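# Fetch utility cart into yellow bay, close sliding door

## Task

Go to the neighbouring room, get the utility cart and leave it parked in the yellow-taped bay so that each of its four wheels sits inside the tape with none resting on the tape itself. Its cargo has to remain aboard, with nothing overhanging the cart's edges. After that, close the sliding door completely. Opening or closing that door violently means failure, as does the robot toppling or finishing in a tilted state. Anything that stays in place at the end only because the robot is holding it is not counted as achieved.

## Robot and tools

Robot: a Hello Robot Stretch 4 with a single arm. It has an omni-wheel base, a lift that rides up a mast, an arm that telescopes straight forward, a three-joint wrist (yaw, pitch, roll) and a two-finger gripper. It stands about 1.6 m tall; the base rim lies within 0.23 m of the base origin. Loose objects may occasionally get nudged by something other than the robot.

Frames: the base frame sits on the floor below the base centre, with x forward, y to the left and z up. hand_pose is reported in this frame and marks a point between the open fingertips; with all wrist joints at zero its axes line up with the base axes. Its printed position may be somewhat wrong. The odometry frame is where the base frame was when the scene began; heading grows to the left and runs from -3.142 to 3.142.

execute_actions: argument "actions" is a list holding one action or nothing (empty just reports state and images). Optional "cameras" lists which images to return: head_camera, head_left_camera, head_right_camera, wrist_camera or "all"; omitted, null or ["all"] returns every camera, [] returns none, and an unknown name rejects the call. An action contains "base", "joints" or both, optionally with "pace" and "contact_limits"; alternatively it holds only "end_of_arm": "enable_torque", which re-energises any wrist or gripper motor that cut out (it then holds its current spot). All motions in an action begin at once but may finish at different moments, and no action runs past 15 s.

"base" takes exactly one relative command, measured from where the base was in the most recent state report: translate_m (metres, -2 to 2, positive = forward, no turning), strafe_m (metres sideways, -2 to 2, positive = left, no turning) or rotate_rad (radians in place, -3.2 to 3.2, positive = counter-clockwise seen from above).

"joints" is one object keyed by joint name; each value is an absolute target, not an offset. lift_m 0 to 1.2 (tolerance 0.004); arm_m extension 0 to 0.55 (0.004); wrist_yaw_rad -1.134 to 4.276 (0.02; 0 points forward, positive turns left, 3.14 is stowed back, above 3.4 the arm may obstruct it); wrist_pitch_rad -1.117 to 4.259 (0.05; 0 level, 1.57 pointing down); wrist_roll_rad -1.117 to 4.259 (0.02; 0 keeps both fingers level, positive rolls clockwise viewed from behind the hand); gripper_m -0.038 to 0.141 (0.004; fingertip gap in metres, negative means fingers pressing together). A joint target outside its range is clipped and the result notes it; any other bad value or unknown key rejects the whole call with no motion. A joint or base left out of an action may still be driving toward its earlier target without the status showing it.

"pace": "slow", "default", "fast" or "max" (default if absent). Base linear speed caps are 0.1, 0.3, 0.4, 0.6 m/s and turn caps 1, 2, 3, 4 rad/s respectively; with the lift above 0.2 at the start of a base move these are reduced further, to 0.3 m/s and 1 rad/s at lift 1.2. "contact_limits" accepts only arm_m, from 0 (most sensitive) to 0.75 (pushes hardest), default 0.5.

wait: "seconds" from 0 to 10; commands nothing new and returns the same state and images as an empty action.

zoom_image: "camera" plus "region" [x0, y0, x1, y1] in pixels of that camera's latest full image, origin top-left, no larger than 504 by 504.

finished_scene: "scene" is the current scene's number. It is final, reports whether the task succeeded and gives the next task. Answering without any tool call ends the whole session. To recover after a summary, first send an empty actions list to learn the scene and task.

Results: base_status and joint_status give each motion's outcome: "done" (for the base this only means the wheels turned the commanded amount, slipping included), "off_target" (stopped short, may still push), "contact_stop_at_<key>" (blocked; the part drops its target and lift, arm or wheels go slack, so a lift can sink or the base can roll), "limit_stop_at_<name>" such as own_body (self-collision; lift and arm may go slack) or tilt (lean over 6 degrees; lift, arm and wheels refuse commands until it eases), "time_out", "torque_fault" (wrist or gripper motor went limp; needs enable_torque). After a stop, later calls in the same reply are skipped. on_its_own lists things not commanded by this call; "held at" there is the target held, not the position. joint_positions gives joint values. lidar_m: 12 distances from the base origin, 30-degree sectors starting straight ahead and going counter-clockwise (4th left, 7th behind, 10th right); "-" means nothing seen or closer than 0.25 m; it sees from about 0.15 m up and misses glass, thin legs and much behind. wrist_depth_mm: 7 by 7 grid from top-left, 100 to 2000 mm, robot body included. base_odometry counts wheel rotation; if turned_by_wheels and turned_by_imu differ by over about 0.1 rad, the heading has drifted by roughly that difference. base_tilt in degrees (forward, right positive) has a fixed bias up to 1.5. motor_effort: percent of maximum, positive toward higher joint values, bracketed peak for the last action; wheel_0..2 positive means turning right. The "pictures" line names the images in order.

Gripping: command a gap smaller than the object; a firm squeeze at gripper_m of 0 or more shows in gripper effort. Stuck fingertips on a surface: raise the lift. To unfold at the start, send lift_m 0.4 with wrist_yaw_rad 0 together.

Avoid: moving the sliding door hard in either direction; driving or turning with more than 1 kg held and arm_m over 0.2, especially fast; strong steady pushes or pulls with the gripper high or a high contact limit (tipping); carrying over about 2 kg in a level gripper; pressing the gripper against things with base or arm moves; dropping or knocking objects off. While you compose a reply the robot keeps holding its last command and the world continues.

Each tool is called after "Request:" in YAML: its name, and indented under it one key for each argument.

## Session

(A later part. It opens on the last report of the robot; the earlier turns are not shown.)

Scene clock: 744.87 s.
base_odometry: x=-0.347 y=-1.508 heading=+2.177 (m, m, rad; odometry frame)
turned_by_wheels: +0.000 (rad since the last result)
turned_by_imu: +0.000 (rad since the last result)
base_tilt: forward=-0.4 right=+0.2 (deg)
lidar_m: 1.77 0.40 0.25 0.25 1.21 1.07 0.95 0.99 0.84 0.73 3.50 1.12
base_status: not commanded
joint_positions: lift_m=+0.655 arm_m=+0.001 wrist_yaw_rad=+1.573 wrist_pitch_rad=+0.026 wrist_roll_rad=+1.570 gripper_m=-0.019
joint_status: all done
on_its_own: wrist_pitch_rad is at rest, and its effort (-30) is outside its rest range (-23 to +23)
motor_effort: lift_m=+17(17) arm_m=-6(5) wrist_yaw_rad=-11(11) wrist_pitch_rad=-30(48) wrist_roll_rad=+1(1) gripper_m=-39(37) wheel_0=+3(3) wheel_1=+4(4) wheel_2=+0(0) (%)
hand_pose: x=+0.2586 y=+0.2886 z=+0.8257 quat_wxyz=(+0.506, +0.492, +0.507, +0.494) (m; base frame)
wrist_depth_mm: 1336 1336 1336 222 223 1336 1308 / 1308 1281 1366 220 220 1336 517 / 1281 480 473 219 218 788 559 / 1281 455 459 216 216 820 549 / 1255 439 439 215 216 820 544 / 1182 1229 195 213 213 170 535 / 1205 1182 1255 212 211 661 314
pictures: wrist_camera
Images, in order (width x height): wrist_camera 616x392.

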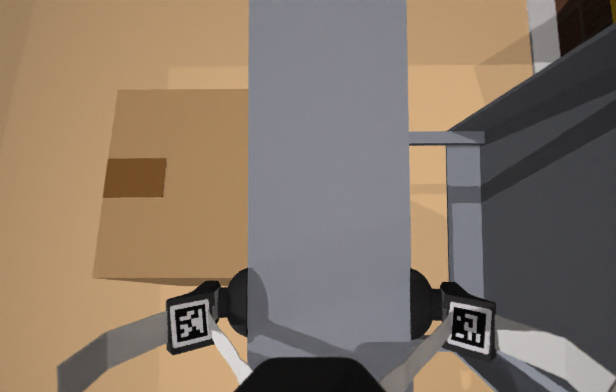

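Request:
execute_actions:
  actions:
    - {"base":{"strafe_m":-0.07},"pace":"slow"}
  cameras: []

Request:
execute_actions:
  actions:
    - {"joints":{"gripper_m":0.1}}
  cameras: []

Request:
execute_actions:
  actions:
    - {"base":{"strafe_m":-0.22}}

Scene clock: 750.97 s.
base_odometry: x=-0.289 y=-1.468 heading=+2.177 (m, m, rad; odometry frame)
turned_by_wheels: +0.000 (rad since the last result)
turned_by_imu: -0.001 (rad since the last result)
base_tilt: forward=-0.3 right=+0.2 (deg)
lidar_m: 1.58 0.38 0.25 0.25 1.30 1.06 0.95 0.97 0.72 0.66 3.43 1.10
base_status: done
joint_positions: lift_m=+0.655 arm_m=+0.001 wrist_yaw_rad=+1.575 wrist_pitch_rad=+0.026 wrist_roll_rad=+1.570 gripper_m=-0.019
joint_status: not commanded
on_its_own: wrist_yaw_rad is at rest, and its effort (-18) is outside its rest range (-13 to +13); wrist_pitch_rad is at rest, and its effort (-31) is outside its rest range (-23 to +23)
motor_effort: lift_m=+17(17) arm_m=-5(5) wrist_yaw_rad=-18(20) wrist_pitch_rad=-31(31) wrist_roll_rad=+0(0) gripper_m=-37(38) wheel_0=+6(12) wheel_1=-2(6) wheel_2=+0(0) (%)
hand_pose: x=+0.2579 y=+0.2888 z=+0.8257 quat_wxyz=(+0.506, +0.492, +0.507, +0.495) (m; base frame)
wrist_depth_mm: 1397 1397 1430 223 224 1430 1308 / 1366 1397 1366 220 220 1397 508 / 1366 484 477 219 219 778 549 / 1336 455 452 216 216 820 549 / 1336 442 439 213 214 820 549 / 1255 1255 194 213 212 170 535 / 1255 1229 1281 211 210 661 144
pictures: none
No camera images: the call's "cameras" was empty. Leave "cameras" out to get every camera's image.

Scene clock: 752.90 s.
base_odometry: x=-0.289 y=-1.468 heading=+2.177 (m, m, rad; odometry frame)
turned_by_wheels: -0.001 (rad since the last result)
turned_by_imu: -0.001 (rad since the last result)
base_tilt: forward=-0.4 right=+0.2 (deg)
lidar_m: 1.61 0.43 0.28 0.27 1.30 1.07 0.96 0.99 0.74 0.66 3.43 1.10
base_status: not commanded
joint_positions: lift_m=+0.655 arm_m=+0.001 wrist_yaw_rad=+1.570 wrist_pitch_rad=+0.019 wrist_roll_rad=+1.570 gripper_m=+0.100
joint_status: all done
motor_effort: lift_m=+17(17) arm_m=-4(5) wrist_yaw_rad=-2(18) wrist_pitch_rad=-9(42) wrist_roll_rad=+1(1) gripper_m=-3(36) wheel_0=-1(6) wheel_1=-2(2) wheel_2=-1(1) (%)
hand_pose: x=+0.2595 y=+0.2883 z=+0.8278 quat_wxyz=(+0.505, +0.495, +0.504, +0.495) (m; base frame)
wrist_depth_mm: 1430 1430 1464 247 244 1430 1336 / 1366 1397 1430 243 243 1366 525 / 1430 508 500 242 242 788 559 / 1366 484 477 239 239 831 559 / 1308 469 466 237 236 831 559 / 1308 1366 200 236 213 732 564 / 1281 1255 1255 146 233 723 559
pictures: none
No camera images: the call's "cameras" was empty. Leave "cameras" out to get every camera's image.

Scene clock: 754.93 s.
base_odometry: x=-0.108 y=-1.343 heading=+2.177 (m, m, rad; odometry frame)
turned_by_wheels: +0.000 (rad since the last result)
turned_by_imu: +0.000 (rad since the last result)
base_tilt: forward=-0.4 right=+0.2 (deg)
lidar_m: 1.04 2.57 0.51 0.48 1.53 1.02 0.91 0.83 0.51 0.45 3.23 1.02
base_status: done
joint_positions: lift_m=+0.655 arm_m=+0.001 wrist_yaw_rad=+1.570 wrist_pitch_rad=+0.019 wrist_roll_rad=+1.570 gripper_m=+0.100
joint_status: not commanded
motor_effort: lift_m=+17(17) arm_m=-4(4) wrist_yaw_rad=-2(1) wrist_pitch_rad=-11(9) wrist_roll_rad=+1(0) gripper_m=+0(2) wheel_0=+0(8) wheel_1=-2(11) wheel_2=+0(0) (%)
hand_pose: x=+0.2594 y=+0.2884 z=+0.8279 quat_wxyz=(+0.505, +0.495, +0.504, +0.495) (m; base frame)
wrist_depth_mm: 1708 1618 1661 1708 1661 1618 1281 / 1618 1618 1661 473 492 492 462 / 1576 1618 723 466 1618 820 462 / 1576 1618 707 466 1537 831 459 / 1537 1576 750 459 1537 842 512 / 1576 1537 201 455 213 732 508 / 1499 1499 1576 146 1464 723 508
pictures: head_camera, head_left_camera, head_right_camera, wrist_camera
Images, in order (width x height): head_camera 420x560, head_left_camera 420x672, head_right_camera 420x672, wrist_camera 616x392.

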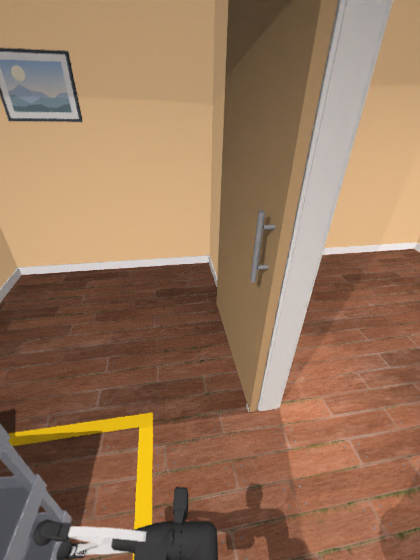

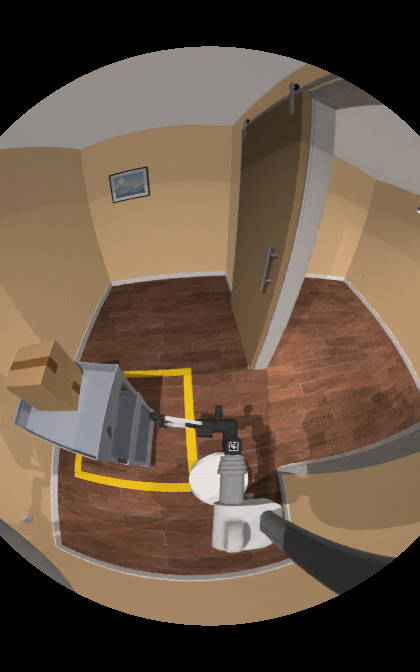

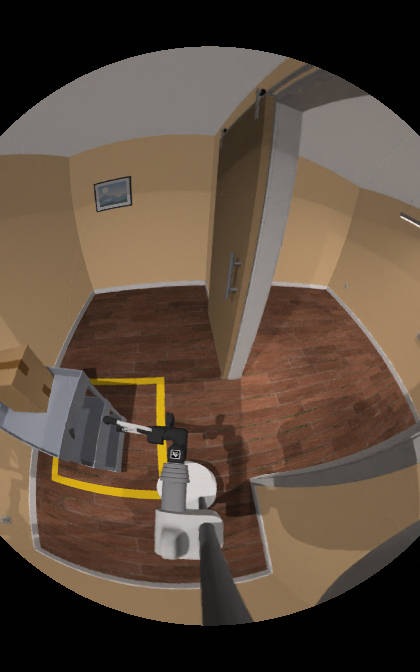

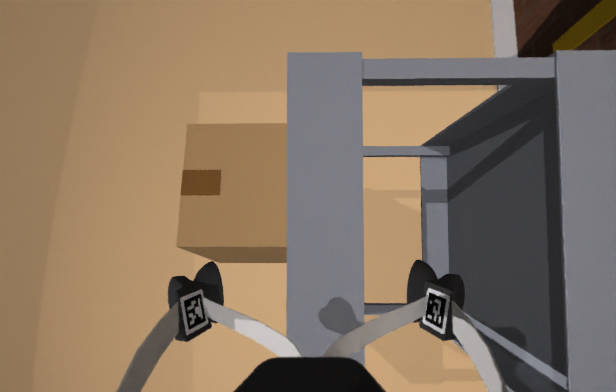

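Request:
execute_actions:
  actions:
    - {"base":{"strafe_m":-0.08},"joints":{"lift_m":0.88,"wrist_roll_rad":0,"wrist_yaw_rad":0,"gripper_m":0.12}}
  cameras: ["wrist_camera","head_camera"]

Scene clock: 766.40 s.
base_odometry: x=-0.043 y=-1.297 heading=+2.176 (m, m, rad; odometry frame)
turned_by_wheels: +0.000 (rad since the last result)
turned_by_imu: -0.001 (rad since the last result)
base_tilt: forward=-0.4 right=+0.3 (deg)
lidar_m: 0.99 2.70 0.60 0.57 1.58 1.01 0.92 0.69 0.44 0.36 3.15 1.04
base_status: done
joint_positions: lift_m=+0.880 arm_m=+0.001 wrist_yaw_rad=+0.000 wrist_pitch_rad=+0.019 wrist_roll_rad=+0.000 gripper_m=+0.120
joint_status: all done
motor_effort: lift_m=+22(22) arm_m=-5(4) wrist_yaw_rad=-3(9) wrist_pitch_rad=-9(8) wrist_roll_rad=-1(8) gripper_m=+0(5) wheel_0=+0(8) wheel_1=-1(9) wheel_2=+0(0) (%)
hand_pose: x=+0.4602 y=-0.0874 z=+1.0525 quat_wxyz=(+1.000, +0.000, +0.009, +0.000) (m; base frame)
wrist_depth_mm: - - - 1661 778 - - / - - - 1708 788 - - / - - - 1756 788 - - / - - - 1756 778 - - / - - - 1708 798 - - / - - - 1756 798 213 - / - - - 142 809 809 -
pictures: head_camera, wrist_camera
Images, in order (width x height): head_camera 420x560, wrist_camera 616x392.

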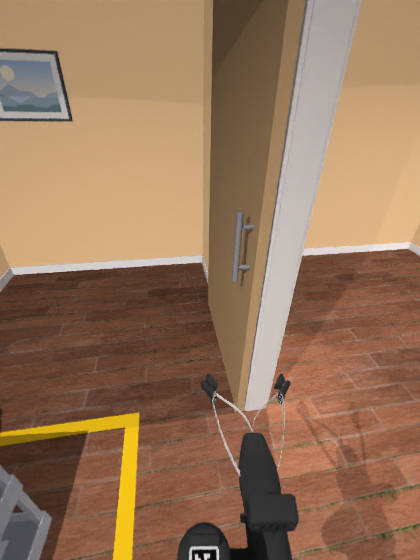

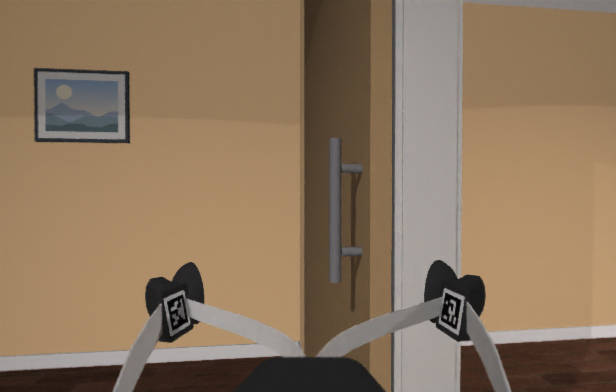

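Request:
execute_actions:
  actions:
    - {"base":{"strafe_m":-0.055},"joints":{"arm_m":0.35,"gripper_m":0.055}}
  cameras: ["wrist_camera"]

Scene clock: 773.00 s.
base_odometry: x=+0.002 y=-1.266 heading=+2.176 (m, m, rad; odometry frame)
turned_by_wheels: +0.000 (rad since the last result)
turned_by_imu: -0.001 (rad since the last result)
base_tilt: forward=-0.3 right=+0.2 (deg)
lidar_m: 1.01 2.81 0.65 0.63 1.55 1.01 0.91 0.60 0.36 0.32 3.11 1.04
base_status: done
joint_positions: lift_m=+0.880 arm_m=+0.349 wrist_yaw_rad=+0.000 wrist_pitch_rad=+0.018 wrist_roll_rad=+0.000 gripper_m=+0.055
joint_status: all done
motor_effort: lift_m=+22(22) arm_m=+6(7) wrist_yaw_rad=-3(1) wrist_pitch_rad=-4(7) wrist_roll_rad=-1(1) gripper_m=-8(1) wheel_0=+0(7) wheel_1=-1(11) wheel_2=+0(0) (%)
hand_pose: x=+0.8083 y=-0.0874 z=+1.0526 quat_wxyz=(+1.000, +0.000, +0.009, +0.000) (m; base frame)
wrist_depth_mm: - - - 917 424 436 - / - - - 891 433 445 - / - - - 723 433 439 - / - - - 732 436 436 - / - - - 723 433 442 - / - - 196 732 192 449 - / - - - 144 436 445 -
pictures: wrist_camera
Images, in order (width x height): wrist_camera 616x392.

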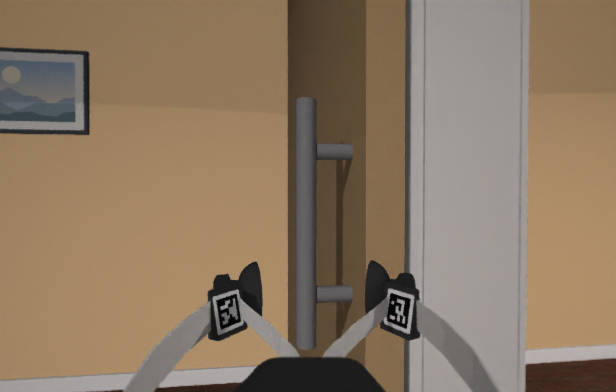

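Request:
execute_actions:
  actions:
    - {"base":{"translate_m":0.07},"joints":{"arm_m":0.54},"pace":"slow","contact_limits":{"arm_m":0.2}}
  cameras: ["wrist_camera"]

Scene clock: 782.93 s.
base_odometry: x=-0.037 y=-1.208 heading=+2.176 (m, m, rad; odometry frame)
turned_by_wheels: +0.000 (rad since the last result)
turned_by_imu: +0.003 (rad since the last result)
base_tilt: forward=-0.4 right=+0.2 (deg)
lidar_m: 0.93 2.75 0.68 0.61 1.65 1.08 0.98 0.58 0.37 0.31 3.06 0.98
base_status: done
joint_positions: lift_m=+0.880 arm_m=+0.477 wrist_yaw_rad=-0.011 wrist_pitch_rad=+0.017 wrist_roll_rad=+0.000 gripper_m=+0.055
joint_status: arm_m contact_stop (moved +0.128 of +0.191)
on_its_own: arm_m is slack since a contact_stop (your +0.540 is given up); wrist_yaw_rad is at rest, and its effort (+29) is outside its rest range (-13 to +13)
motor_effort: lift_m=+22(22) arm_m=+0(16) wrist_yaw_rad=+29(52) wrist_pitch_rad=-3(8) wrist_roll_rad=+0(2) gripper_m=-4(3) wheel_0=+2(6) wheel_1=+0(2) wheel_2=-7(10) (%)
contact_limits: arm_m 0.2
hand_pose: x=+0.9350 y=-0.0905 z=+1.0529 quat_wxyz=(+1.000, +0.000, +0.009, -0.005) (m; base frame)
wrist_depth_mm: 1983 1921 - 549 258 233 240 / 1921 - - 399 257 233 241 / 1921 1921 - 282 259 232 241 / 1983 1983 - 402 259 236 242 / 1921 1983 - 399 259 238 242 / 1921 1983 196 402 191 238 243 / - - - 143 237 235 243
pictures: wrist_camera
Images, in order (width x height): wrist_camera 616x392.

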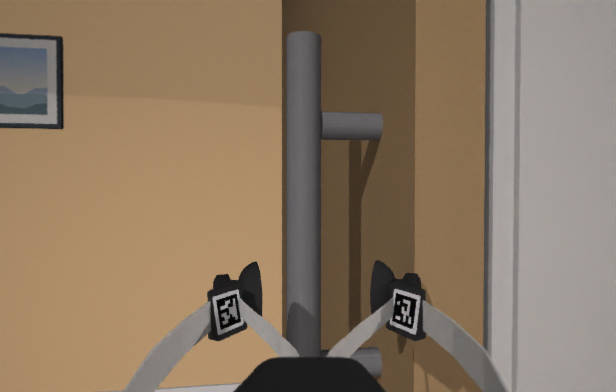

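Request:
execute_actions:
  actions:
    - {"base":{"strafe_m":0.012},"joints":{"arm_m":0.45,"gripper_m":0.04}}
  cameras: []

Request:
execute_actions:
  actions:
    - {"joints":{"arm_m":0.54},"pace":"slow","contact_limits":{"arm_m":0.2}}
  cameras: ["wrist_camera"]

Scene clock: 788.87 s.
base_odometry: x=-0.047 y=-1.215 heading=+2.176 (m, m, rad; odometry frame)
turned_by_wheels: +0.000 (rad since the last result)
turned_by_imu: -0.001 (rad since the last result)
base_tilt: forward=-0.3 right=+0.3 (deg)
lidar_m: 0.94 2.76 0.63 0.60 1.65 1.07 0.98 0.58 0.39 0.34 3.10 0.95
base_status: done
joint_positions: lift_m=+0.880 arm_m=+0.451 wrist_yaw_rad=+0.000 wrist_pitch_rad=+0.018 wrist_roll_rad=+0.000 gripper_m=+0.040
joint_status: all done
motor_effort: lift_m=+22(22) arm_m=-5(7) wrist_yaw_rad=-2(27) wrist_pitch_rad=-6(6) wrist_roll_rad=+0(1) gripper_m=-4(5) wheel_0=-1(9) wheel_1=+3(10) wheel_2=+1(5) (%)
hand_pose: x=+0.9104 y=-0.0874 z=+1.0527 quat_wxyz=(+1.000, +0.000, +0.009, +0.000) (m; base frame)
wrist_depth_mm: 1983 - - 878 312 255 262 / 1983 - - 878 312 255 262 / 1921 - - 878 306 255 262 / 1921 - - 866 312 254 264 / - - - 878 285 257 263 / 1921 - 193 492 191 257 264 / - 1983 - 148 286 259 265
pictures: none
No camera images: the call's "cameras" was empty. Leave "cameras" out to get every camera's image.

Scene clock: 791.03 s.
base_odometry: x=-0.047 y=-1.215 heading=+2.176 (m, m, rad; odometry frame)
turned_by_wheels: +0.000 (rad since the last result)
turned_by_imu: -0.001 (rad since the last result)
base_tilt: forward=-0.3 right=+0.4 (deg)
lidar_m: 0.91 2.76 0.64 0.60 1.65 1.10 0.98 0.58 0.37 0.33 3.11 0.96
base_status: not commanded
joint_positions: lift_m=+0.880 arm_m=+0.539 wrist_yaw_rad=+0.000 wrist_pitch_rad=+0.018 wrist_roll_rad=+0.000 gripper_m=+0.040
joint_status: all done
motor_effort: lift_m=+22(22) arm_m=+6(6) wrist_yaw_rad=-2(2) wrist_pitch_rad=-5(6) wrist_roll_rad=+0(0) gripper_m=-4(4) wheel_0=-1(2) wheel_1=+3(3) wheel_2=+1(1) (%)
contact_limits: arm_m 0.2
hand_pose: x=+0.9983 y=-0.0874 z=+1.0527 quat_wxyz=(+1.000, +0.000, +0.009, +0.000) (m; base frame)
wrist_depth_mm: 1808 1863 1983 215 274 168 165 / 1863 1863 - 216 234 168 165 / 1921 1983 1983 216 252 167 165 / 1921 1983 - 216 274 168 166 / 1921 1983 - 216 254 168 167 / 1921 1921 193 213 191 169 166 / 1863 1983 1983 148 253 166 167
pictures: wrist_camera
Images, in order (width x height): wrist_camera 616x392.

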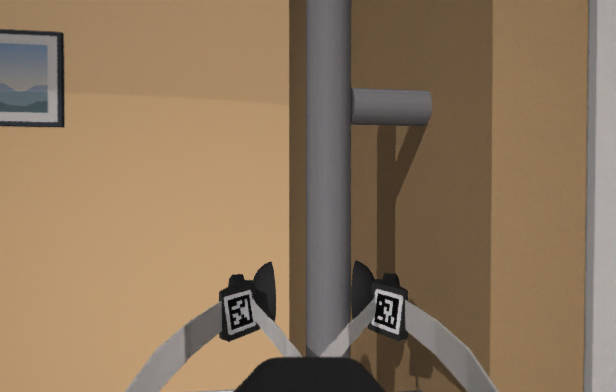

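Request:
execute_actions:
  actions:
    - {"base":{"translate_m":0.025},"pace":"slow"}
  cameras: []

Request:
execute_actions:
  actions:
    - {"joints":{"gripper_m":-0.03}}
  cameras: []

Request:
execute_actions:
  actions:
    - {"base":{"translate_m":-0.2},"pace":"slow"}

Scene clock: 817.43 s.
base_odometry: x=-0.061 y=-1.195 heading=+2.176 (m, m, rad; odometry frame)
turned_by_wheels: +0.000 (rad since the last result)
turned_by_imu: -0.001 (rad since the last result)
base_tilt: forward=-0.5 right=+0.3 (deg)
lidar_m: 0.88 2.71 0.63 0.59 1.66 1.11 0.99 0.60 0.37 0.33 3.11 0.92
base_status: done
joint_positions: lift_m=+0.880 arm_m=+0.539 wrist_yaw_rad=+0.000 wrist_pitch_rad=+0.018 wrist_roll_rad=+0.000 gripper_m=+0.040
joint_status: not commanded
motor_effort: lift_m=+22(22) arm_m=+6(6) wrist_yaw_rad=-1(2) wrist_pitch_rad=-6(7) wrist_roll_rad=+0(0) gripper_m=-4(2) wheel_0=+1(4) wheel_1=+4(2) wheel_2=-2(6) (%)
hand_pose: x=+0.9983 y=-0.0875 z=+1.0527 quat_wxyz=(+1.000, +0.000, +0.009, +0.000) (m; base frame)
wrist_depth_mm: 1921 1921 - 189 266 162 138 / 1808 1921 1983 190 192 161 138 / 1863 1921 - 190 266 162 138 / 1863 1983 1921 190 265 162 139 / 1921 1921 1983 191 244 162 140 / 1863 1863 194 191 191 163 140 / 1921 1808 - 149 243 143 140
pictures: none
No camera images: the call's "cameras" was empty. Leave "cameras" out to get every camera's image.

Scene clock: 818.83 s.
base_odometry: x=-0.061 y=-1.195 heading=+2.176 (m, m, rad; odometry frame)
turned_by_wheels: +0.000 (rad since the last result)
turned_by_imu: -0.012 (rad since the last result)
base_tilt: forward=-0.3 right=+0.3 (deg)
lidar_m: 0.88 2.72 0.65 0.58 1.67 1.12 1.01 0.58 0.36 0.33 3.09 0.95
base_status: not commanded
joint_positions: lift_m=+0.880 arm_m=+0.540 wrist_yaw_rad=+0.000 wrist_pitch_rad=+0.018 wrist_roll_rad=+0.000 gripper_m=-0.030
joint_status: all done
motor_effort: lift_m=+22(22) arm_m=-2(6) wrist_yaw_rad=-1(17) wrist_pitch_rad=-7(6) wrist_roll_rad=+0(0) gripper_m=-18(21) wheel_0=+0(10) wheel_1=+0(8) wheel_2=+1(5) (%)
hand_pose: x=+0.9996 y=-0.0875 z=+1.0527 quat_wxyz=(+1.000, +0.000, +0.009, +0.000) (m; base frame)
wrist_depth_mm: 1863 1808 1983 169 237 146 120 / 1808 1921 1983 170 176 147 121 / 1863 1863 1921 170 237 147 121 / 1921 1921 - 170 237 147 121 / 1808 1863 1983 171 239 147 121 / 1863 1863 1921 171 182 146 122 / 1863 1983 1983 167 211 132 122
pictures: none
No camera images: the call's "cameras" was empty. Leave "cameras" out to get every camera's image.

Scene clock: 822.10 s.
base_odometry: x=+0.052 y=-1.359 heading=+2.173 (m, m, rad; odometry frame)
turned_by_wheels: -0.003 (rad since the last result)
turned_by_imu: -0.026 (rad since the last result)
base_tilt: forward=-0.3 right=+0.2 (deg)
lidar_m: 0.88 2.83 0.62 0.61 1.47 0.92 0.82 0.70 0.42 0.36 0.35 1.16
base_status: done
joint_positions: lift_m=+0.880 arm_m=+0.540 wrist_yaw_rad=-0.008 wrist_pitch_rad=+0.018 wrist_roll_rad=+0.000 gripper_m=-0.029
joint_status: not commanded
on_its_own: wrist_yaw_rad is at rest, and its effort (+21) is outside its rest range (-13 to +13)
motor_effort: lift_m=+22(22) arm_m=-2(2) wrist_yaw_rad=+21(38) wrist_pitch_rad=-6(9) wrist_roll_rad=+0(0) gripper_m=-18(22) wheel_0=-16(20) wheel_1=-13(13) wheel_2=-5(18) (%)
hand_pose: x=+0.9990 y=-0.0897 z=+1.0527 quat_wxyz=(+1.000, +0.000, +0.009, -0.004) (m; base frame)
wrist_depth_mm: - - - 585 236 163 133 / - - - 574 177 163 132 / - - - 580 236 163 133 / - - - 179 236 163 133 / - - - 180 235 163 133 / - - - 179 179 156 133 / - - - 169 228 141 133
pictures: head_camera, head_left_camera, head_right_camera, wrist_camera
Images, in order (width x height): head_camera 420x560, head_left_camera 420x672, head_right_camera 420x672, wrist_camera 616x392.

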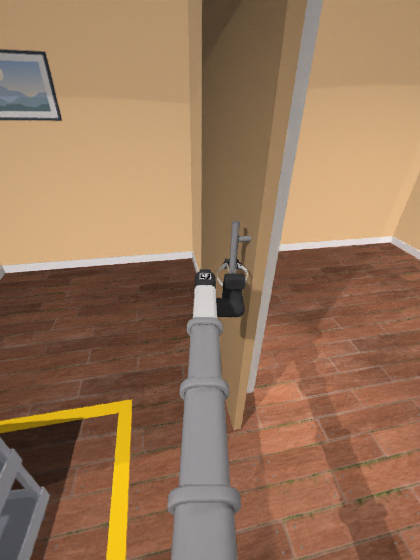

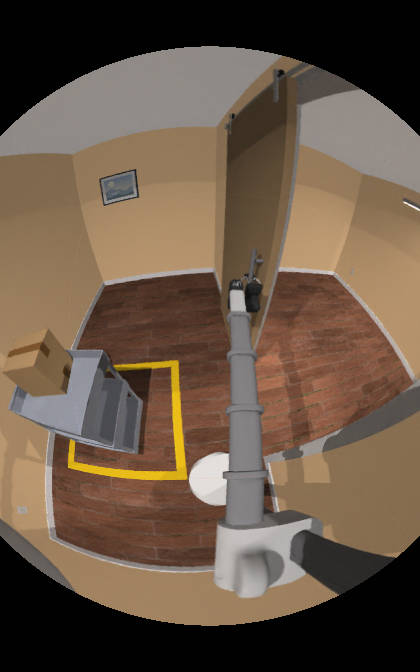

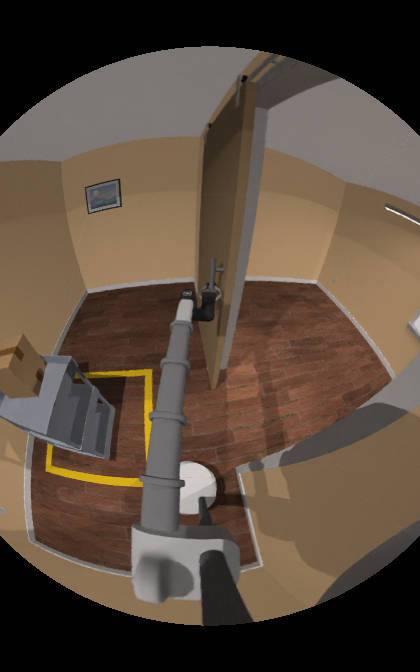

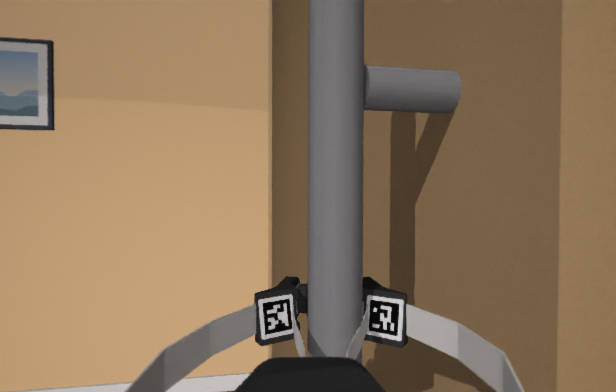

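Request:
execute_actions:
  actions:
    - {"joints":{"arm_m":0.29},"base":{"rotate_rad":0.03},"pace":"slow","contact_limits":{"arm_m":0.75}}
  cameras: ["head_camera","wrist_camera"]

Scene clock: 833.13 s.
base_odometry: x=+0.052 y=-1.358 heading=+2.201 (m, m, rad; odometry frame)
turned_by_wheels: +0.028 (rad since the last result)
turned_by_imu: -0.113 (rad since the last result)
base_tilt: forward=-0.4 right=+0.2 (deg)
lidar_m: 0.68 2.86 0.61 0.56 1.56 1.01 0.84 0.84 0.48 0.41 0.39 0.67
base_status: done
joint_positions: lift_m=+0.880 arm_m=+0.292 wrist_yaw_rad=-0.011 wrist_pitch_rad=+0.019 wrist_roll_rad=+0.000 gripper_m=-0.029
joint_status: all done
on_its_own: wrist_yaw_rad is at rest, and its effort (+28) is outside its rest range (-13 to +13)
motor_effort: lift_m=+22(22) arm_m=-11(15) wrist_yaw_rad=+28(49) wrist_pitch_rad=-10(10) wrist_roll_rad=+2(1) gripper_m=-18(23) wheel_0=-19(29) wheel_1=-6(16) wheel_2=-2(16) (%)
contact_limits: arm_m 0.75
hand_pose: x=+0.7504 y=-0.0905 z=+1.0523 quat_wxyz=(+1.000, +0.000, +0.010, -0.005) (m; base frame)
wrist_depth_mm: - - - 430 220 172 142 / - - - 430 178 173 143 / - - - 430 220 173 142 / - - - 433 220 173 143 / - - - 436 220 174 143 / - - - 180 176 166 142 / - - 842 167 220 153 143
pictures: head_camera, wrist_camera
Images, in order (width x height): head_camera 420x560, wrist_camera 616x392.

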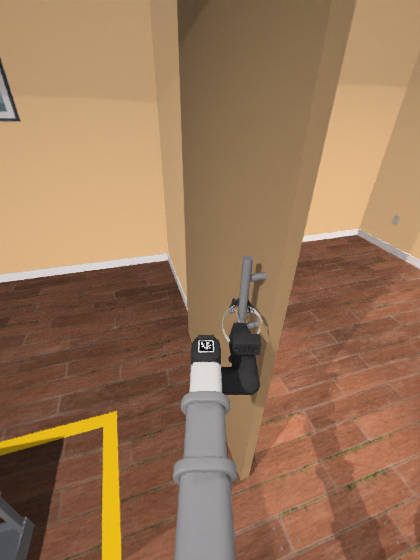

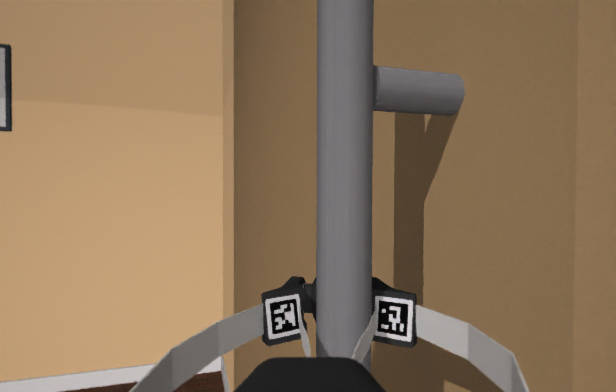

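Request:
execute_actions:
  actions:
    - {"base":{"strafe_m":-0.05},"pace":"slow"}
  cameras: []

Request:
execute_actions:
  actions:
    - {"base":{"rotate_rad":0.12},"pace":"slow"}
  cameras: []

Request:
execute_actions:
  actions:
    - {"base":{"strafe_m":-0.04},"pace":"slow"}
  cameras: []

Request:
execute_actions:
  actions:
    - {"joints":{"arm_m":0.1},"pace":"slow","contact_limits":{"arm_m":0.75}}
  cameras: ["head_camera","head_right_camera"]

Scene clock: 847.07 s.
base_odometry: x=+0.092 y=-1.329 heading=+2.203 (m, m, rad; odometry frame)
turned_by_wheels: +0.002 (rad since the last result)
turned_by_imu: +0.001 (rad since the last result)
base_tilt: forward=-0.3 right=+0.2 (deg)
lidar_m: 0.65 2.88 0.66 0.58 1.60 0.99 0.84 0.82 0.43 0.35 0.35 0.68
base_status: done
joint_positions: lift_m=+0.880 arm_m=+0.291 wrist_yaw_rad=+0.015 wrist_pitch_rad=+0.019 wrist_roll_rad=+0.000 gripper_m=-0.029
joint_status: not commanded
on_its_own: wrist_yaw_rad is at rest, and its effort (-46) is outside its rest range (-13 to +13)
motor_effort: lift_m=+22(22) arm_m=-6(11) wrist_yaw_rad=-46(46) wrist_pitch_rad=-10(11) wrist_roll_rad=+0(0) gripper_m=-22(21) wheel_0=+12(16) wheel_1=+1(14) wheel_2=+10(10) (%)
hand_pose: x=+0.7517 y=-0.0830 z=+1.0525 quat_wxyz=(+1.000, +0.000, +0.009, +0.008) (m; base frame)
wrist_depth_mm: - - - 167 196 133 130 / - - - 167 178 134 131 / - - - 168 198 135 131 / - - - 168 198 135 132 / - - - 169 198 134 132 / - - 183 169 177 135 133 / - - - 165 182 128 133
pictures: none
No camera images: the call's "cameras" was empty. Leave "cameras" out to get every camera's image.

Scene clock: 848.07 s.
base_odometry: x=+0.093 y=-1.329 heading=+2.319 (m, m, rad; odometry frame)
turned_by_wheels: +0.115 (rad since the last result)
turned_by_imu: +0.102 (rad since the last result)
base_tilt: forward=-0.4 right=+0.2 (deg)
lidar_m: 0.69 2.87 0.64 0.59 1.47 0.96 0.84 0.71 0.42 0.34 0.35 0.66
base_status: done
joint_positions: lift_m=+0.880 arm_m=+0.291 wrist_yaw_rad=-0.025 wrist_pitch_rad=+0.019 wrist_roll_rad=+0.000 gripper_m=-0.030
joint_status: not commanded
on_its_own: wrist_yaw_rad is at rest, and its effort (+69) is outside its rest range (-13 to +13)
motor_effort: lift_m=+22(22) arm_m=-5(6) wrist_yaw_rad=+69(69) wrist_pitch_rad=-9(11) wrist_roll_rad=+0(0) gripper_m=-17(19) wheel_0=-27(32) wheel_1=-13(19) wheel_2=-18(17) (%)
hand_pose: x=+0.7481 y=-0.0945 z=+1.0524 quat_wxyz=(+1.000, +0.000, +0.009, -0.012) (m; base frame)
wrist_depth_mm: - - - 603 160 195 157 / - - - 609 161 170 157 / - - - 597 161 195 157 / - - - 603 162 195 157 / - - - 603 162 195 157 / - - - 195 162 171 157 / - - - 415 162 186 132
pictures: none
No camera images: the call's "cameras" was empty. Leave "cameras" out to get every camera's image.

Scene clock: 849.53 s.
base_odometry: x=+0.122 y=-1.302 heading=+2.318 (m, m, rad; odometry frame)
turned_by_wheels: -0.001 (rad since the last result)
turned_by_imu: -0.002 (rad since the last result)
base_tilt: forward=-0.4 right=+0.2 (deg)
lidar_m: 0.65 2.89 0.65 0.64 1.50 0.94 0.83 0.57 0.36 0.31 0.31 0.66
base_status: done
joint_positions: lift_m=+0.880 arm_m=+0.291 wrist_yaw_rad=-0.004 wrist_pitch_rad=+0.019 wrist_roll_rad=+0.000 gripper_m=-0.030
joint_status: not commanded
motor_effort: lift_m=+22(22) arm_m=-4(6) wrist_yaw_rad=+10(69) wrist_pitch_rad=-9(9) wrist_roll_rad=-1(1) gripper_m=-13(18) wheel_0=+0(25) wheel_1=-5(17) wheel_2=-7(15) (%)
hand_pose: x=+0.7496 y=-0.0887 z=+1.0524 quat_wxyz=(+1.000, +0.000, +0.009, -0.002) (m; base frame)
wrist_depth_mm: - - - 158 224 155 125 / - - - 159 164 155 126 / - - - 160 224 155 126 / - - - 159 224 155 126 / - - - 159 224 156 126 / - - - 160 178 155 126 / - - - 156 209 136 126
pictures: none
No camera images: the call's "cameras" was empty. Leave "cameras" out to get every camera's image.

Scene clock: 852.73 s.
base_odometry: x=+0.122 y=-1.301 heading=+2.317 (m, m, rad; odometry frame)
turned_by_wheels: -0.001 (rad since the last result)
turned_by_imu: -0.070 (rad since the last result)
base_tilt: forward=-0.4 right=+0.3 (deg)
lidar_m: 0.49 2.88 0.68 0.61 1.61 0.97 0.85 0.72 0.40 0.32 0.32 0.47
base_status: not commanded
joint_positions: lift_m=+0.880 arm_m=+0.102 wrist_yaw_rad=-0.014 wrist_pitch_rad=+0.020 wrist_roll_rad=+0.000 gripper_m=-0.029
joint_status: all done
on_its_own: wrist_yaw_rad is at rest, and its effort (+38) is outside its rest range (-13 to +13)
motor_effort: lift_m=+22(22) arm_m=-11(16) wrist_yaw_rad=+38(38) wrist_pitch_rad=-13(11) wrist_roll_rad=+0(1) gripper_m=-20(25) wheel_0=-14(14) wheel_1=-4(12) wheel_2=+0(10) (%)
contact_limits: arm_m 0.75
hand_pose: x=+0.5601 y=-0.0914 z=+1.0522 quat_wxyz=(+1.000, +0.000, +0.010, -0.007) (m; base frame)
wrist_depth_mm: - - - 469 225 175 143 / - - - 466 175 175 143 / - - - 469 224 176 143 / - - - 469 225 175 143 / - - - 469 226 175 143 / - - - 182 175 167 144 / - - 891 169 220 155 143
pictures: head_camera, head_right_camera
Images, in order (width x height): head_camera 420x560, head_right_camera 420x672.

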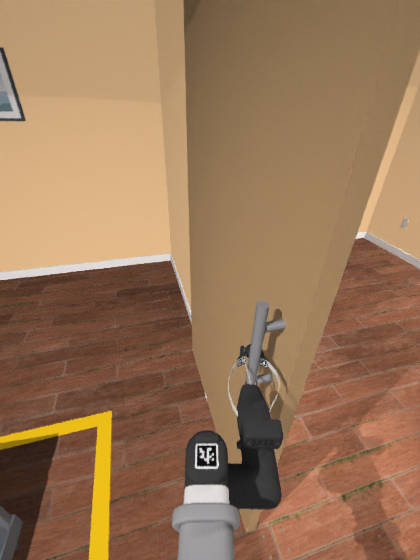

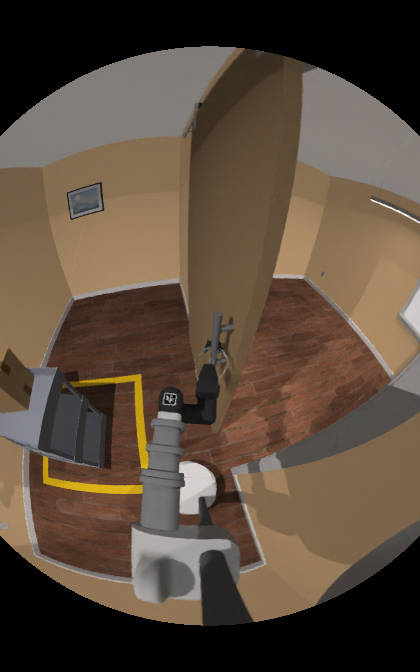

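Request:
execute_actions:
  actions:
    - {"base":{"rotate_rad":0.06},"pace":"slow"}
  cameras: []

Request:
execute_actions:
  actions:
    - {"base":{"translate_m":-0.12},"pace":"slow"}
  cameras: ["head_camera","head_right_camera"]

Scene clock: 859.53 s.
base_odometry: x=+0.122 y=-1.301 heading=+2.374 (m, m, rad; odometry frame)
turned_by_wheels: +0.057 (rad since the last result)
turned_by_imu: +0.010 (rad since the last result)
base_tilt: forward=-0.4 right=+0.3 (deg)
lidar_m: 0.50 2.84 0.67 0.59 1.62 0.99 0.86 0.75 0.41 0.35 0.34 0.44
base_status: done
joint_positions: lift_m=+0.880 arm_m=+0.102 wrist_yaw_rad=-0.022 wrist_pitch_rad=+0.020 wrist_roll_rad=+0.000 gripper_m=-0.029
joint_status: not commanded
on_its_own: wrist_yaw_rad is at rest, and its effort (+62) is outside its rest range (-13 to +13)
motor_effort: lift_m=+22(22) arm_m=-8(11) wrist_yaw_rad=+62(65) wrist_pitch_rad=-13(15) wrist_roll_rad=+0(0) gripper_m=-19(25) wheel_0=-22(29) wheel_1=-6(10) wheel_2=-9(12) (%)
hand_pose: x=+0.5588 y=-0.0939 z=+1.0520 quat_wxyz=(+1.000, +0.000, +0.010, -0.011) (m; base frame)
wrist_depth_mm: - - - 512 161 192 156 / - - - 504 162 175 157 / - - - 504 163 192 156 / - - - 508 164 191 157 / - - - 508 165 191 157 / - - - 195 164 176 156 / - - 960 375 164 183 128
pictures: none
No camera images: the call's "cameras" was empty. Leave "cameras" out to get every camera's image.

Scene clock: 862.00 s.
base_odometry: x=+0.208 y=-1.384 heading=+2.373 (m, m, rad; odometry frame)
turned_by_wheels: -0.001 (rad since the last result)
turned_by_imu: -0.360 (rad since the last result)
base_tilt: forward=-0.4 right=+0.2 (deg)
lidar_m: 0.47 1.33 0.67 0.48 0.54 1.36 0.93 0.86 0.78 0.51 0.46 0.51
base_status: done
joint_positions: lift_m=+0.880 arm_m=+0.101 wrist_yaw_rad=-0.004 wrist_pitch_rad=+0.019 wrist_roll_rad=-0.001 gripper_m=-0.029
joint_status: not commanded
motor_effort: lift_m=+22(22) arm_m=-6(9) wrist_yaw_rad=+10(62) wrist_pitch_rad=-11(16) wrist_roll_rad=+2(2) gripper_m=-23(29) wheel_0=-14(29) wheel_1=-5(28) wheel_2=+6(23) (%)
hand_pose: x=+0.5601 y=-0.0887 z=+1.0524 quat_wxyz=(+1.000, +0.000, +0.010, -0.002) (m; base frame)
wrist_depth_mm: - 891 452 176 216 180 162 / - 904 452 177 200 180 163 / - 904 449 177 211 179 164 / - 904 449 176 216 180 168 / - 917 452 177 217 180 169 / - 917 421 177 179 176 170 / - 917 397 170 213 154 170
pictures: head_camera, head_right_camera
Images, in order (width x height): head_camera 420x560, head_right_camera 420x672.

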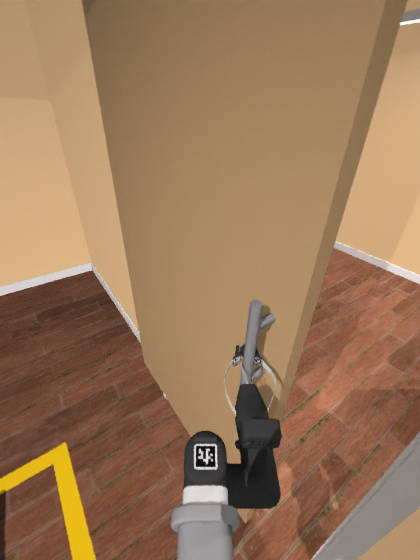

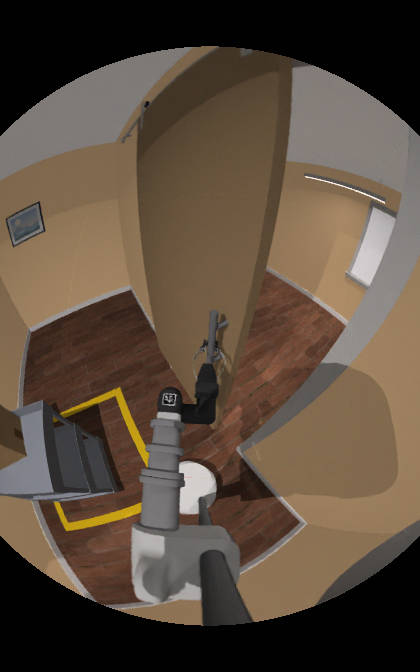

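Request:
execute_actions:
  actions:
    - {"base":{"strafe_m":-0.1},"pace":"slow"}
  cameras: []

Request:
execute_actions:
  actions:
    - {"joints":{"arm_m":0.0},"pace":"slow","contact_limits":{"arm_m":0.75}}
  cameras: ["head_camera","head_right_camera"]

Scene clock: 875.10 s.
base_odometry: x=+0.278 y=-1.312 heading=+2.377 (m, m, rad; odometry frame)
turned_by_wheels: +0.004 (rad since the last result)
turned_by_imu: +0.016 (rad since the last result)
base_tilt: forward=-0.5 right=+0.2 (deg)
lidar_m: 0.46 1.10 0.76 0.60 0.79 1.24 0.86 0.78 0.63 0.42 0.40 0.40
base_status: done
joint_positions: lift_m=+0.880 arm_m=+0.100 wrist_yaw_rad=+0.032 wrist_pitch_rad=+0.017 wrist_roll_rad=+0.001 gripper_m=-0.030
joint_status: not commanded
on_its_own: wrist_yaw_rad is at rest, and its effort (-94) is outside its rest range (-13 to +13)
motor_effort: lift_m=+22(22) arm_m=-1(6) wrist_yaw_rad=-94(97) wrist_pitch_rad=-3(10) wrist_roll_rad=-2(2) gripper_m=-11(22) wheel_0=+29(30) wheel_1=+7(10) wheel_2=+11(16) (%)
hand_pose: x=+0.5622 y=-0.0782 z=+1.0529 quat_wxyz=(+1.000, +0.000, +0.009, +0.016) (m; base frame)
wrist_depth_mm: - 1863 156 209 149 150 - / - 1756 157 179 149 151 - / - 1863 158 210 149 151 - / - 1808 158 211 150 151 - / - 1863 159 211 150 151 - / - 707 159 180 150 152 - / - 715 155 177 137 152 -
pictures: none
No camera images: the call's "cameras" was empty. Leave "cameras" out to get every camera's image.

Scene clock: 877.40 s.
base_odometry: x=+0.278 y=-1.312 heading=+2.374 (m, m, rad; odometry frame)
turned_by_wheels: -0.003 (rad since the last result)
turned_by_imu: +0.041 (rad since the last result)
base_tilt: forward=-0.3 right=+0.1 (deg)
lidar_m: 0.40 1.25 0.78 0.61 0.88 1.21 0.85 0.82 0.59 0.38 0.34 0.41
base_status: not commanded
joint_positions: lift_m=+0.880 arm_m=+0.002 wrist_yaw_rad=+0.008 wrist_pitch_rad=+0.019 wrist_roll_rad=+0.000 gripper_m=-0.029
joint_status: all done
on_its_own: wrist_yaw_rad is at rest, and its effort (-24) is outside its rest range (-13 to +13)
motor_effort: lift_m=+22(22) arm_m=-9(13) wrist_yaw_rad=-24(100) wrist_pitch_rad=-10(12) wrist_roll_rad=-2(2) gripper_m=-18(20) wheel_0=+2(29) wheel_1=+0(7) wheel_2=+4(23) (%)
contact_limits: arm_m 0.75
hand_pose: x=+0.4616 y=-0.0852 z=+1.0526 quat_wxyz=(+1.000, +0.000, +0.009, +0.004) (m; base frame)
wrist_depth_mm: - - 500 173 211 163 - / - - 492 174 195 165 170 / - - 496 175 204 164 171 / - - 500 175 212 165 172 / - - 496 175 213 164 173 / - - 185 175 182 165 173 / - 976 455 148 201 155 173
pictures: head_camera, head_right_camera
Images, in order (width x height): head_camera 420x560, head_right_camera 420x672.

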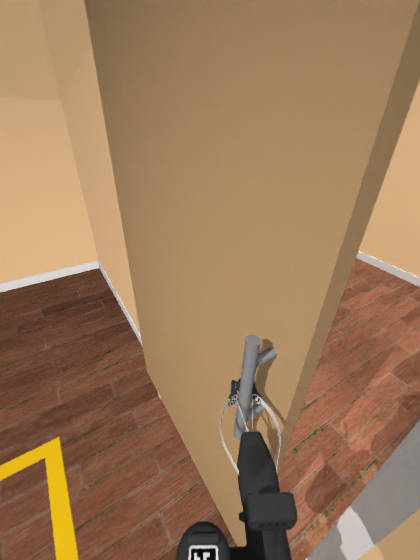

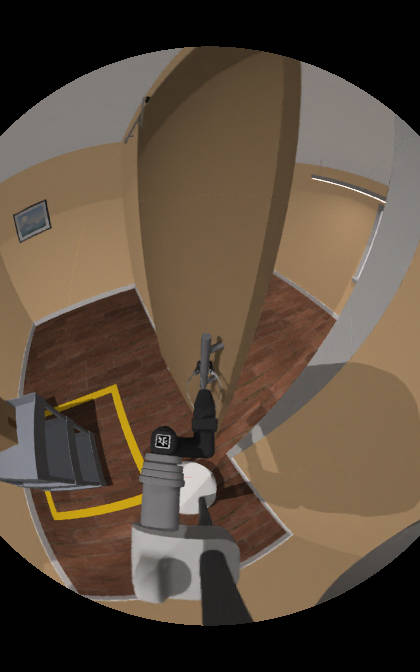

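Request:
execute_actions:
  actions:
    - {"base":{"strafe_m":-0.07},"joints":{"wrist_yaw_rad":0.25},"pace":"slow"}
  cameras: []

Request:
execute_actions:
  actions:
    - {"base":{"translate_m":-0.08},"pace":"slow"}
  cameras: ["head_camera","head_right_camera"]

Scene clock: 897.40 s.
base_odometry: x=+0.326 y=-1.262 heading=+2.374 (m, m, rad; odometry frame)
turned_by_wheels: +0.001 (rad since the last result)
turned_by_imu: -0.001 (rad since the last result)
base_tilt: forward=-0.4 right=+0.2 (deg)
lidar_m: 0.36 1.03 0.86 0.64 1.08 1.13 0.82 0.78 0.46 0.35 0.30 0.33
base_status: done
joint_positions: lift_m=+0.880 arm_m=+0.001 wrist_yaw_rad=+0.257 wrist_pitch_rad=+0.018 wrist_roll_rad=+0.000 gripper_m=-0.030
joint_status: all done
on_its_own: wrist_yaw_rad is at rest, and its effort (-24) is outside its rest range (-13 to +13)
motor_effort: lift_m=+22(22) arm_m=-5(8) wrist_yaw_rad=-24(62) wrist_pitch_rad=-7(10) wrist_roll_rad=-1(2) gripper_m=-17(21) wheel_0=+9(10) wheel_1=+0(9) wheel_2=+2(6) (%)
hand_pose: x=+0.4729 y=-0.0111 z=+1.0526 quat_wxyz=(+0.992, -0.001, +0.009, +0.128) (m; base frame)
wrist_depth_mm: - - - 162 198 135 125 / - - - 162 175 135 125 / - - - 163 198 135 126 / - - - 163 198 136 126 / - - - 163 200 137 126 / - - 184 164 177 136 126 / - - - 161 183 129 127
pictures: none
No camera images: the call's "cameras" was empty. Leave "cameras" out to get every camera's image.

Scene clock: 899.47 s.
base_odometry: x=+0.384 y=-1.317 heading=+2.373 (m, m, rad; odometry frame)
turned_by_wheels: -0.001 (rad since the last result)
turned_by_imu: -0.005 (rad since the last result)
base_tilt: forward=-0.3 right=+0.2 (deg)
lidar_m: 0.37 1.12 0.83 0.63 1.60 1.05 0.74 0.70 0.56 0.37 0.35 0.37
base_status: done
joint_positions: lift_m=+0.880 arm_m=+0.001 wrist_yaw_rad=+0.237 wrist_pitch_rad=+0.019 wrist_roll_rad=+0.000 gripper_m=-0.029
joint_status: not commanded
on_its_own: wrist_yaw_rad is at rest, and its effort (+37) is outside its rest range (-13 to +13)
motor_effort: lift_m=+22(22) arm_m=-5(4) wrist_yaw_rad=+37(46) wrist_pitch_rad=-9(11) wrist_roll_rad=+0(1) gripper_m=-20(28) wheel_0=-13(14) wheel_1=-6(9) wheel_2=+4(23) (%)
hand_pose: x=+0.4726 y=-0.0174 z=+1.0525 quat_wxyz=(+0.993, -0.001, +0.009, +0.118) (m; base frame)
wrist_depth_mm: - - - 427 223 175 145 / - - - 427 177 175 144 / - - - 430 211 175 145 / - - - 427 223 175 144 / - - - 430 221 174 145 / - - - 179 175 168 145 / - - 732 167 222 155 144
pictures: head_camera, head_right_camera
Images, in order (width x height): head_camera 420x560, head_right_camera 420x672.

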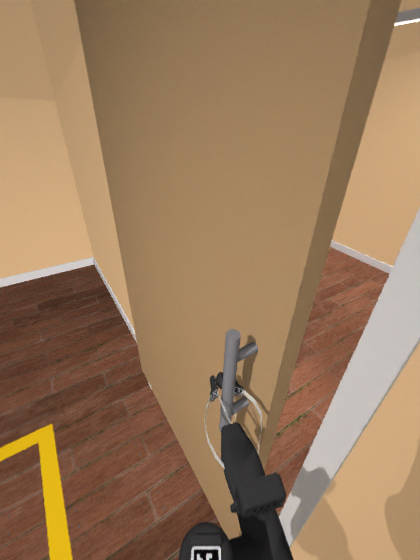

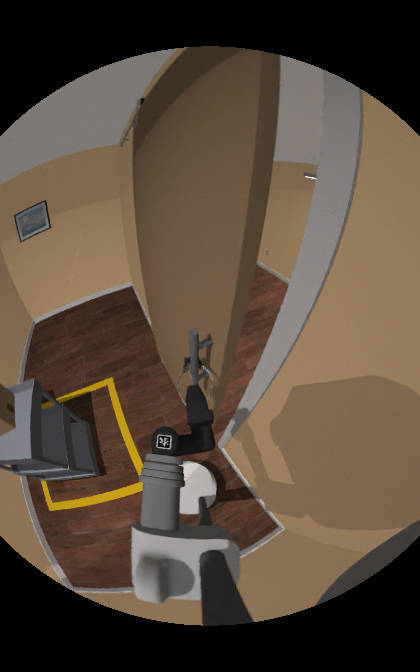

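No twist now. Repeat small strafe + back.

Request:
execute_actions:
  actions:
    - {"base":{"strafe_m":-0.04},"pace":"slow"}
  cameras: []

Request:
execute_actions:
  actions:
    - {"base":{"translate_m":-0.07},"pace":"slow"}
  cameras: ["head_camera","head_right_camera"]

Scene clock: 905.20 s.
base_odometry: x=+0.411 y=-1.288 heading=+2.374 (m, m, rad; odometry frame)
turned_by_wheels: +0.001 (rad since the last result)
turned_by_imu: +0.000 (rad since the last result)
base_tilt: forward=-0.5 right=+0.1 (deg)
lidar_m: 0.40 1.08 0.83 0.69 1.64 1.03 0.73 0.69 0.49 0.35 0.33 0.33
base_status: done
joint_positions: lift_m=+0.880 arm_m=+0.001 wrist_yaw_rad=+0.261 wrist_pitch_rad=+0.018 wrist_roll_rad=+0.000 gripper_m=-0.029
joint_status: not commanded
on_its_own: wrist_yaw_rad is at rest, and its effort (-34) is outside its rest range (-13 to +13)
motor_effort: lift_m=+22(22) arm_m=-5(4) wrist_yaw_rad=-34(37) wrist_pitch_rad=-4(7) wrist_roll_rad=+1(1) gripper_m=-20(21) wheel_0=+8(11) wheel_1=-3(9) wheel_2=+8(8) (%)
hand_pose: x=+0.4730 y=-0.0100 z=+1.0526 quat_wxyz=(+0.991, -0.001, +0.009, +0.130) (m; base frame)
wrist_depth_mm: - - - 171 212 145 135 / - - - 172 184 145 135 / - - - 172 200 146 135 / - - - 172 213 146 136 / - - - 172 214 146 136 / - - 183 173 179 146 137 / - - - 170 195 135 137
pictures: none
No camera images: the call's "cameras" was empty. Leave "cameras" out to get every camera's image.

Scene clock: 907.17 s.
base_odometry: x=+0.461 y=-1.336 heading=+2.373 (m, m, rad; odometry frame)
turned_by_wheels: -0.001 (rad since the last result)
turned_by_imu: -0.008 (rad since the last result)
base_tilt: forward=-0.4 right=+0.2 (deg)
lidar_m: 0.39 1.16 0.81 0.69 1.59 0.97 0.70 0.63 0.53 0.39 0.36 0.38
base_status: done
joint_positions: lift_m=+0.880 arm_m=+0.001 wrist_yaw_rad=+0.237 wrist_pitch_rad=+0.019 wrist_roll_rad=+0.000 gripper_m=-0.029
joint_status: not commanded
on_its_own: wrist_yaw_rad is at rest, and its effort (+35) is outside its rest range (-13 to +13)
motor_effort: lift_m=+22(22) arm_m=-4(4) wrist_yaw_rad=+35(40) wrist_pitch_rad=-8(10) wrist_roll_rad=+1(1) gripper_m=-20(23) wheel_0=-13(17) wheel_1=-7(8) wheel_2=+4(18) (%)
hand_pose: x=+0.4727 y=-0.0172 z=+1.0525 quat_wxyz=(+0.993, -0.001, +0.009, +0.118) (m; base frame)
wrist_depth_mm: - - - 427 223 176 145 / - - - 427 177 176 146 / - - - 424 212 176 145 / - - - 427 224 176 145 / - - - 427 223 176 145 / - - - 182 175 169 145 / - - 732 169 216 155 145
pictures: head_camera, head_right_camera
Images, in order (width x height): head_camera 420x560, head_right_camera 420x672.

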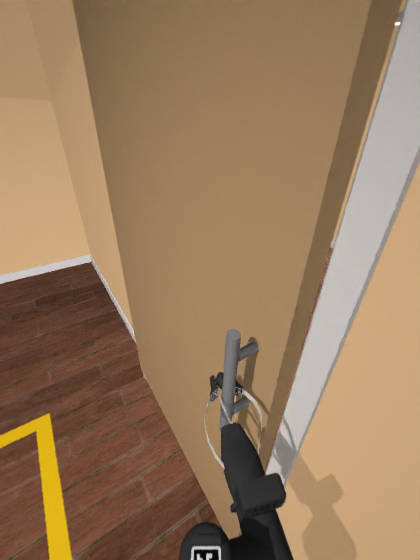

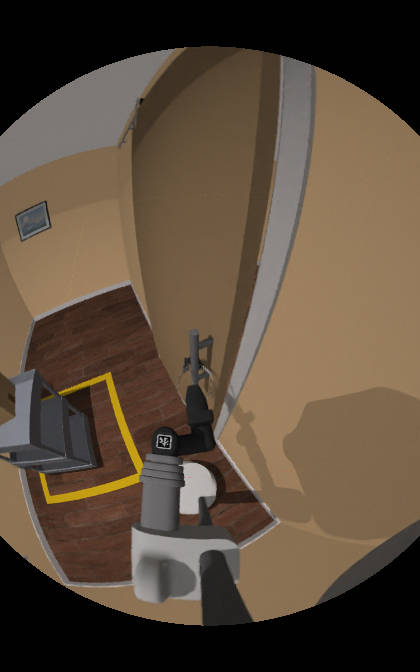

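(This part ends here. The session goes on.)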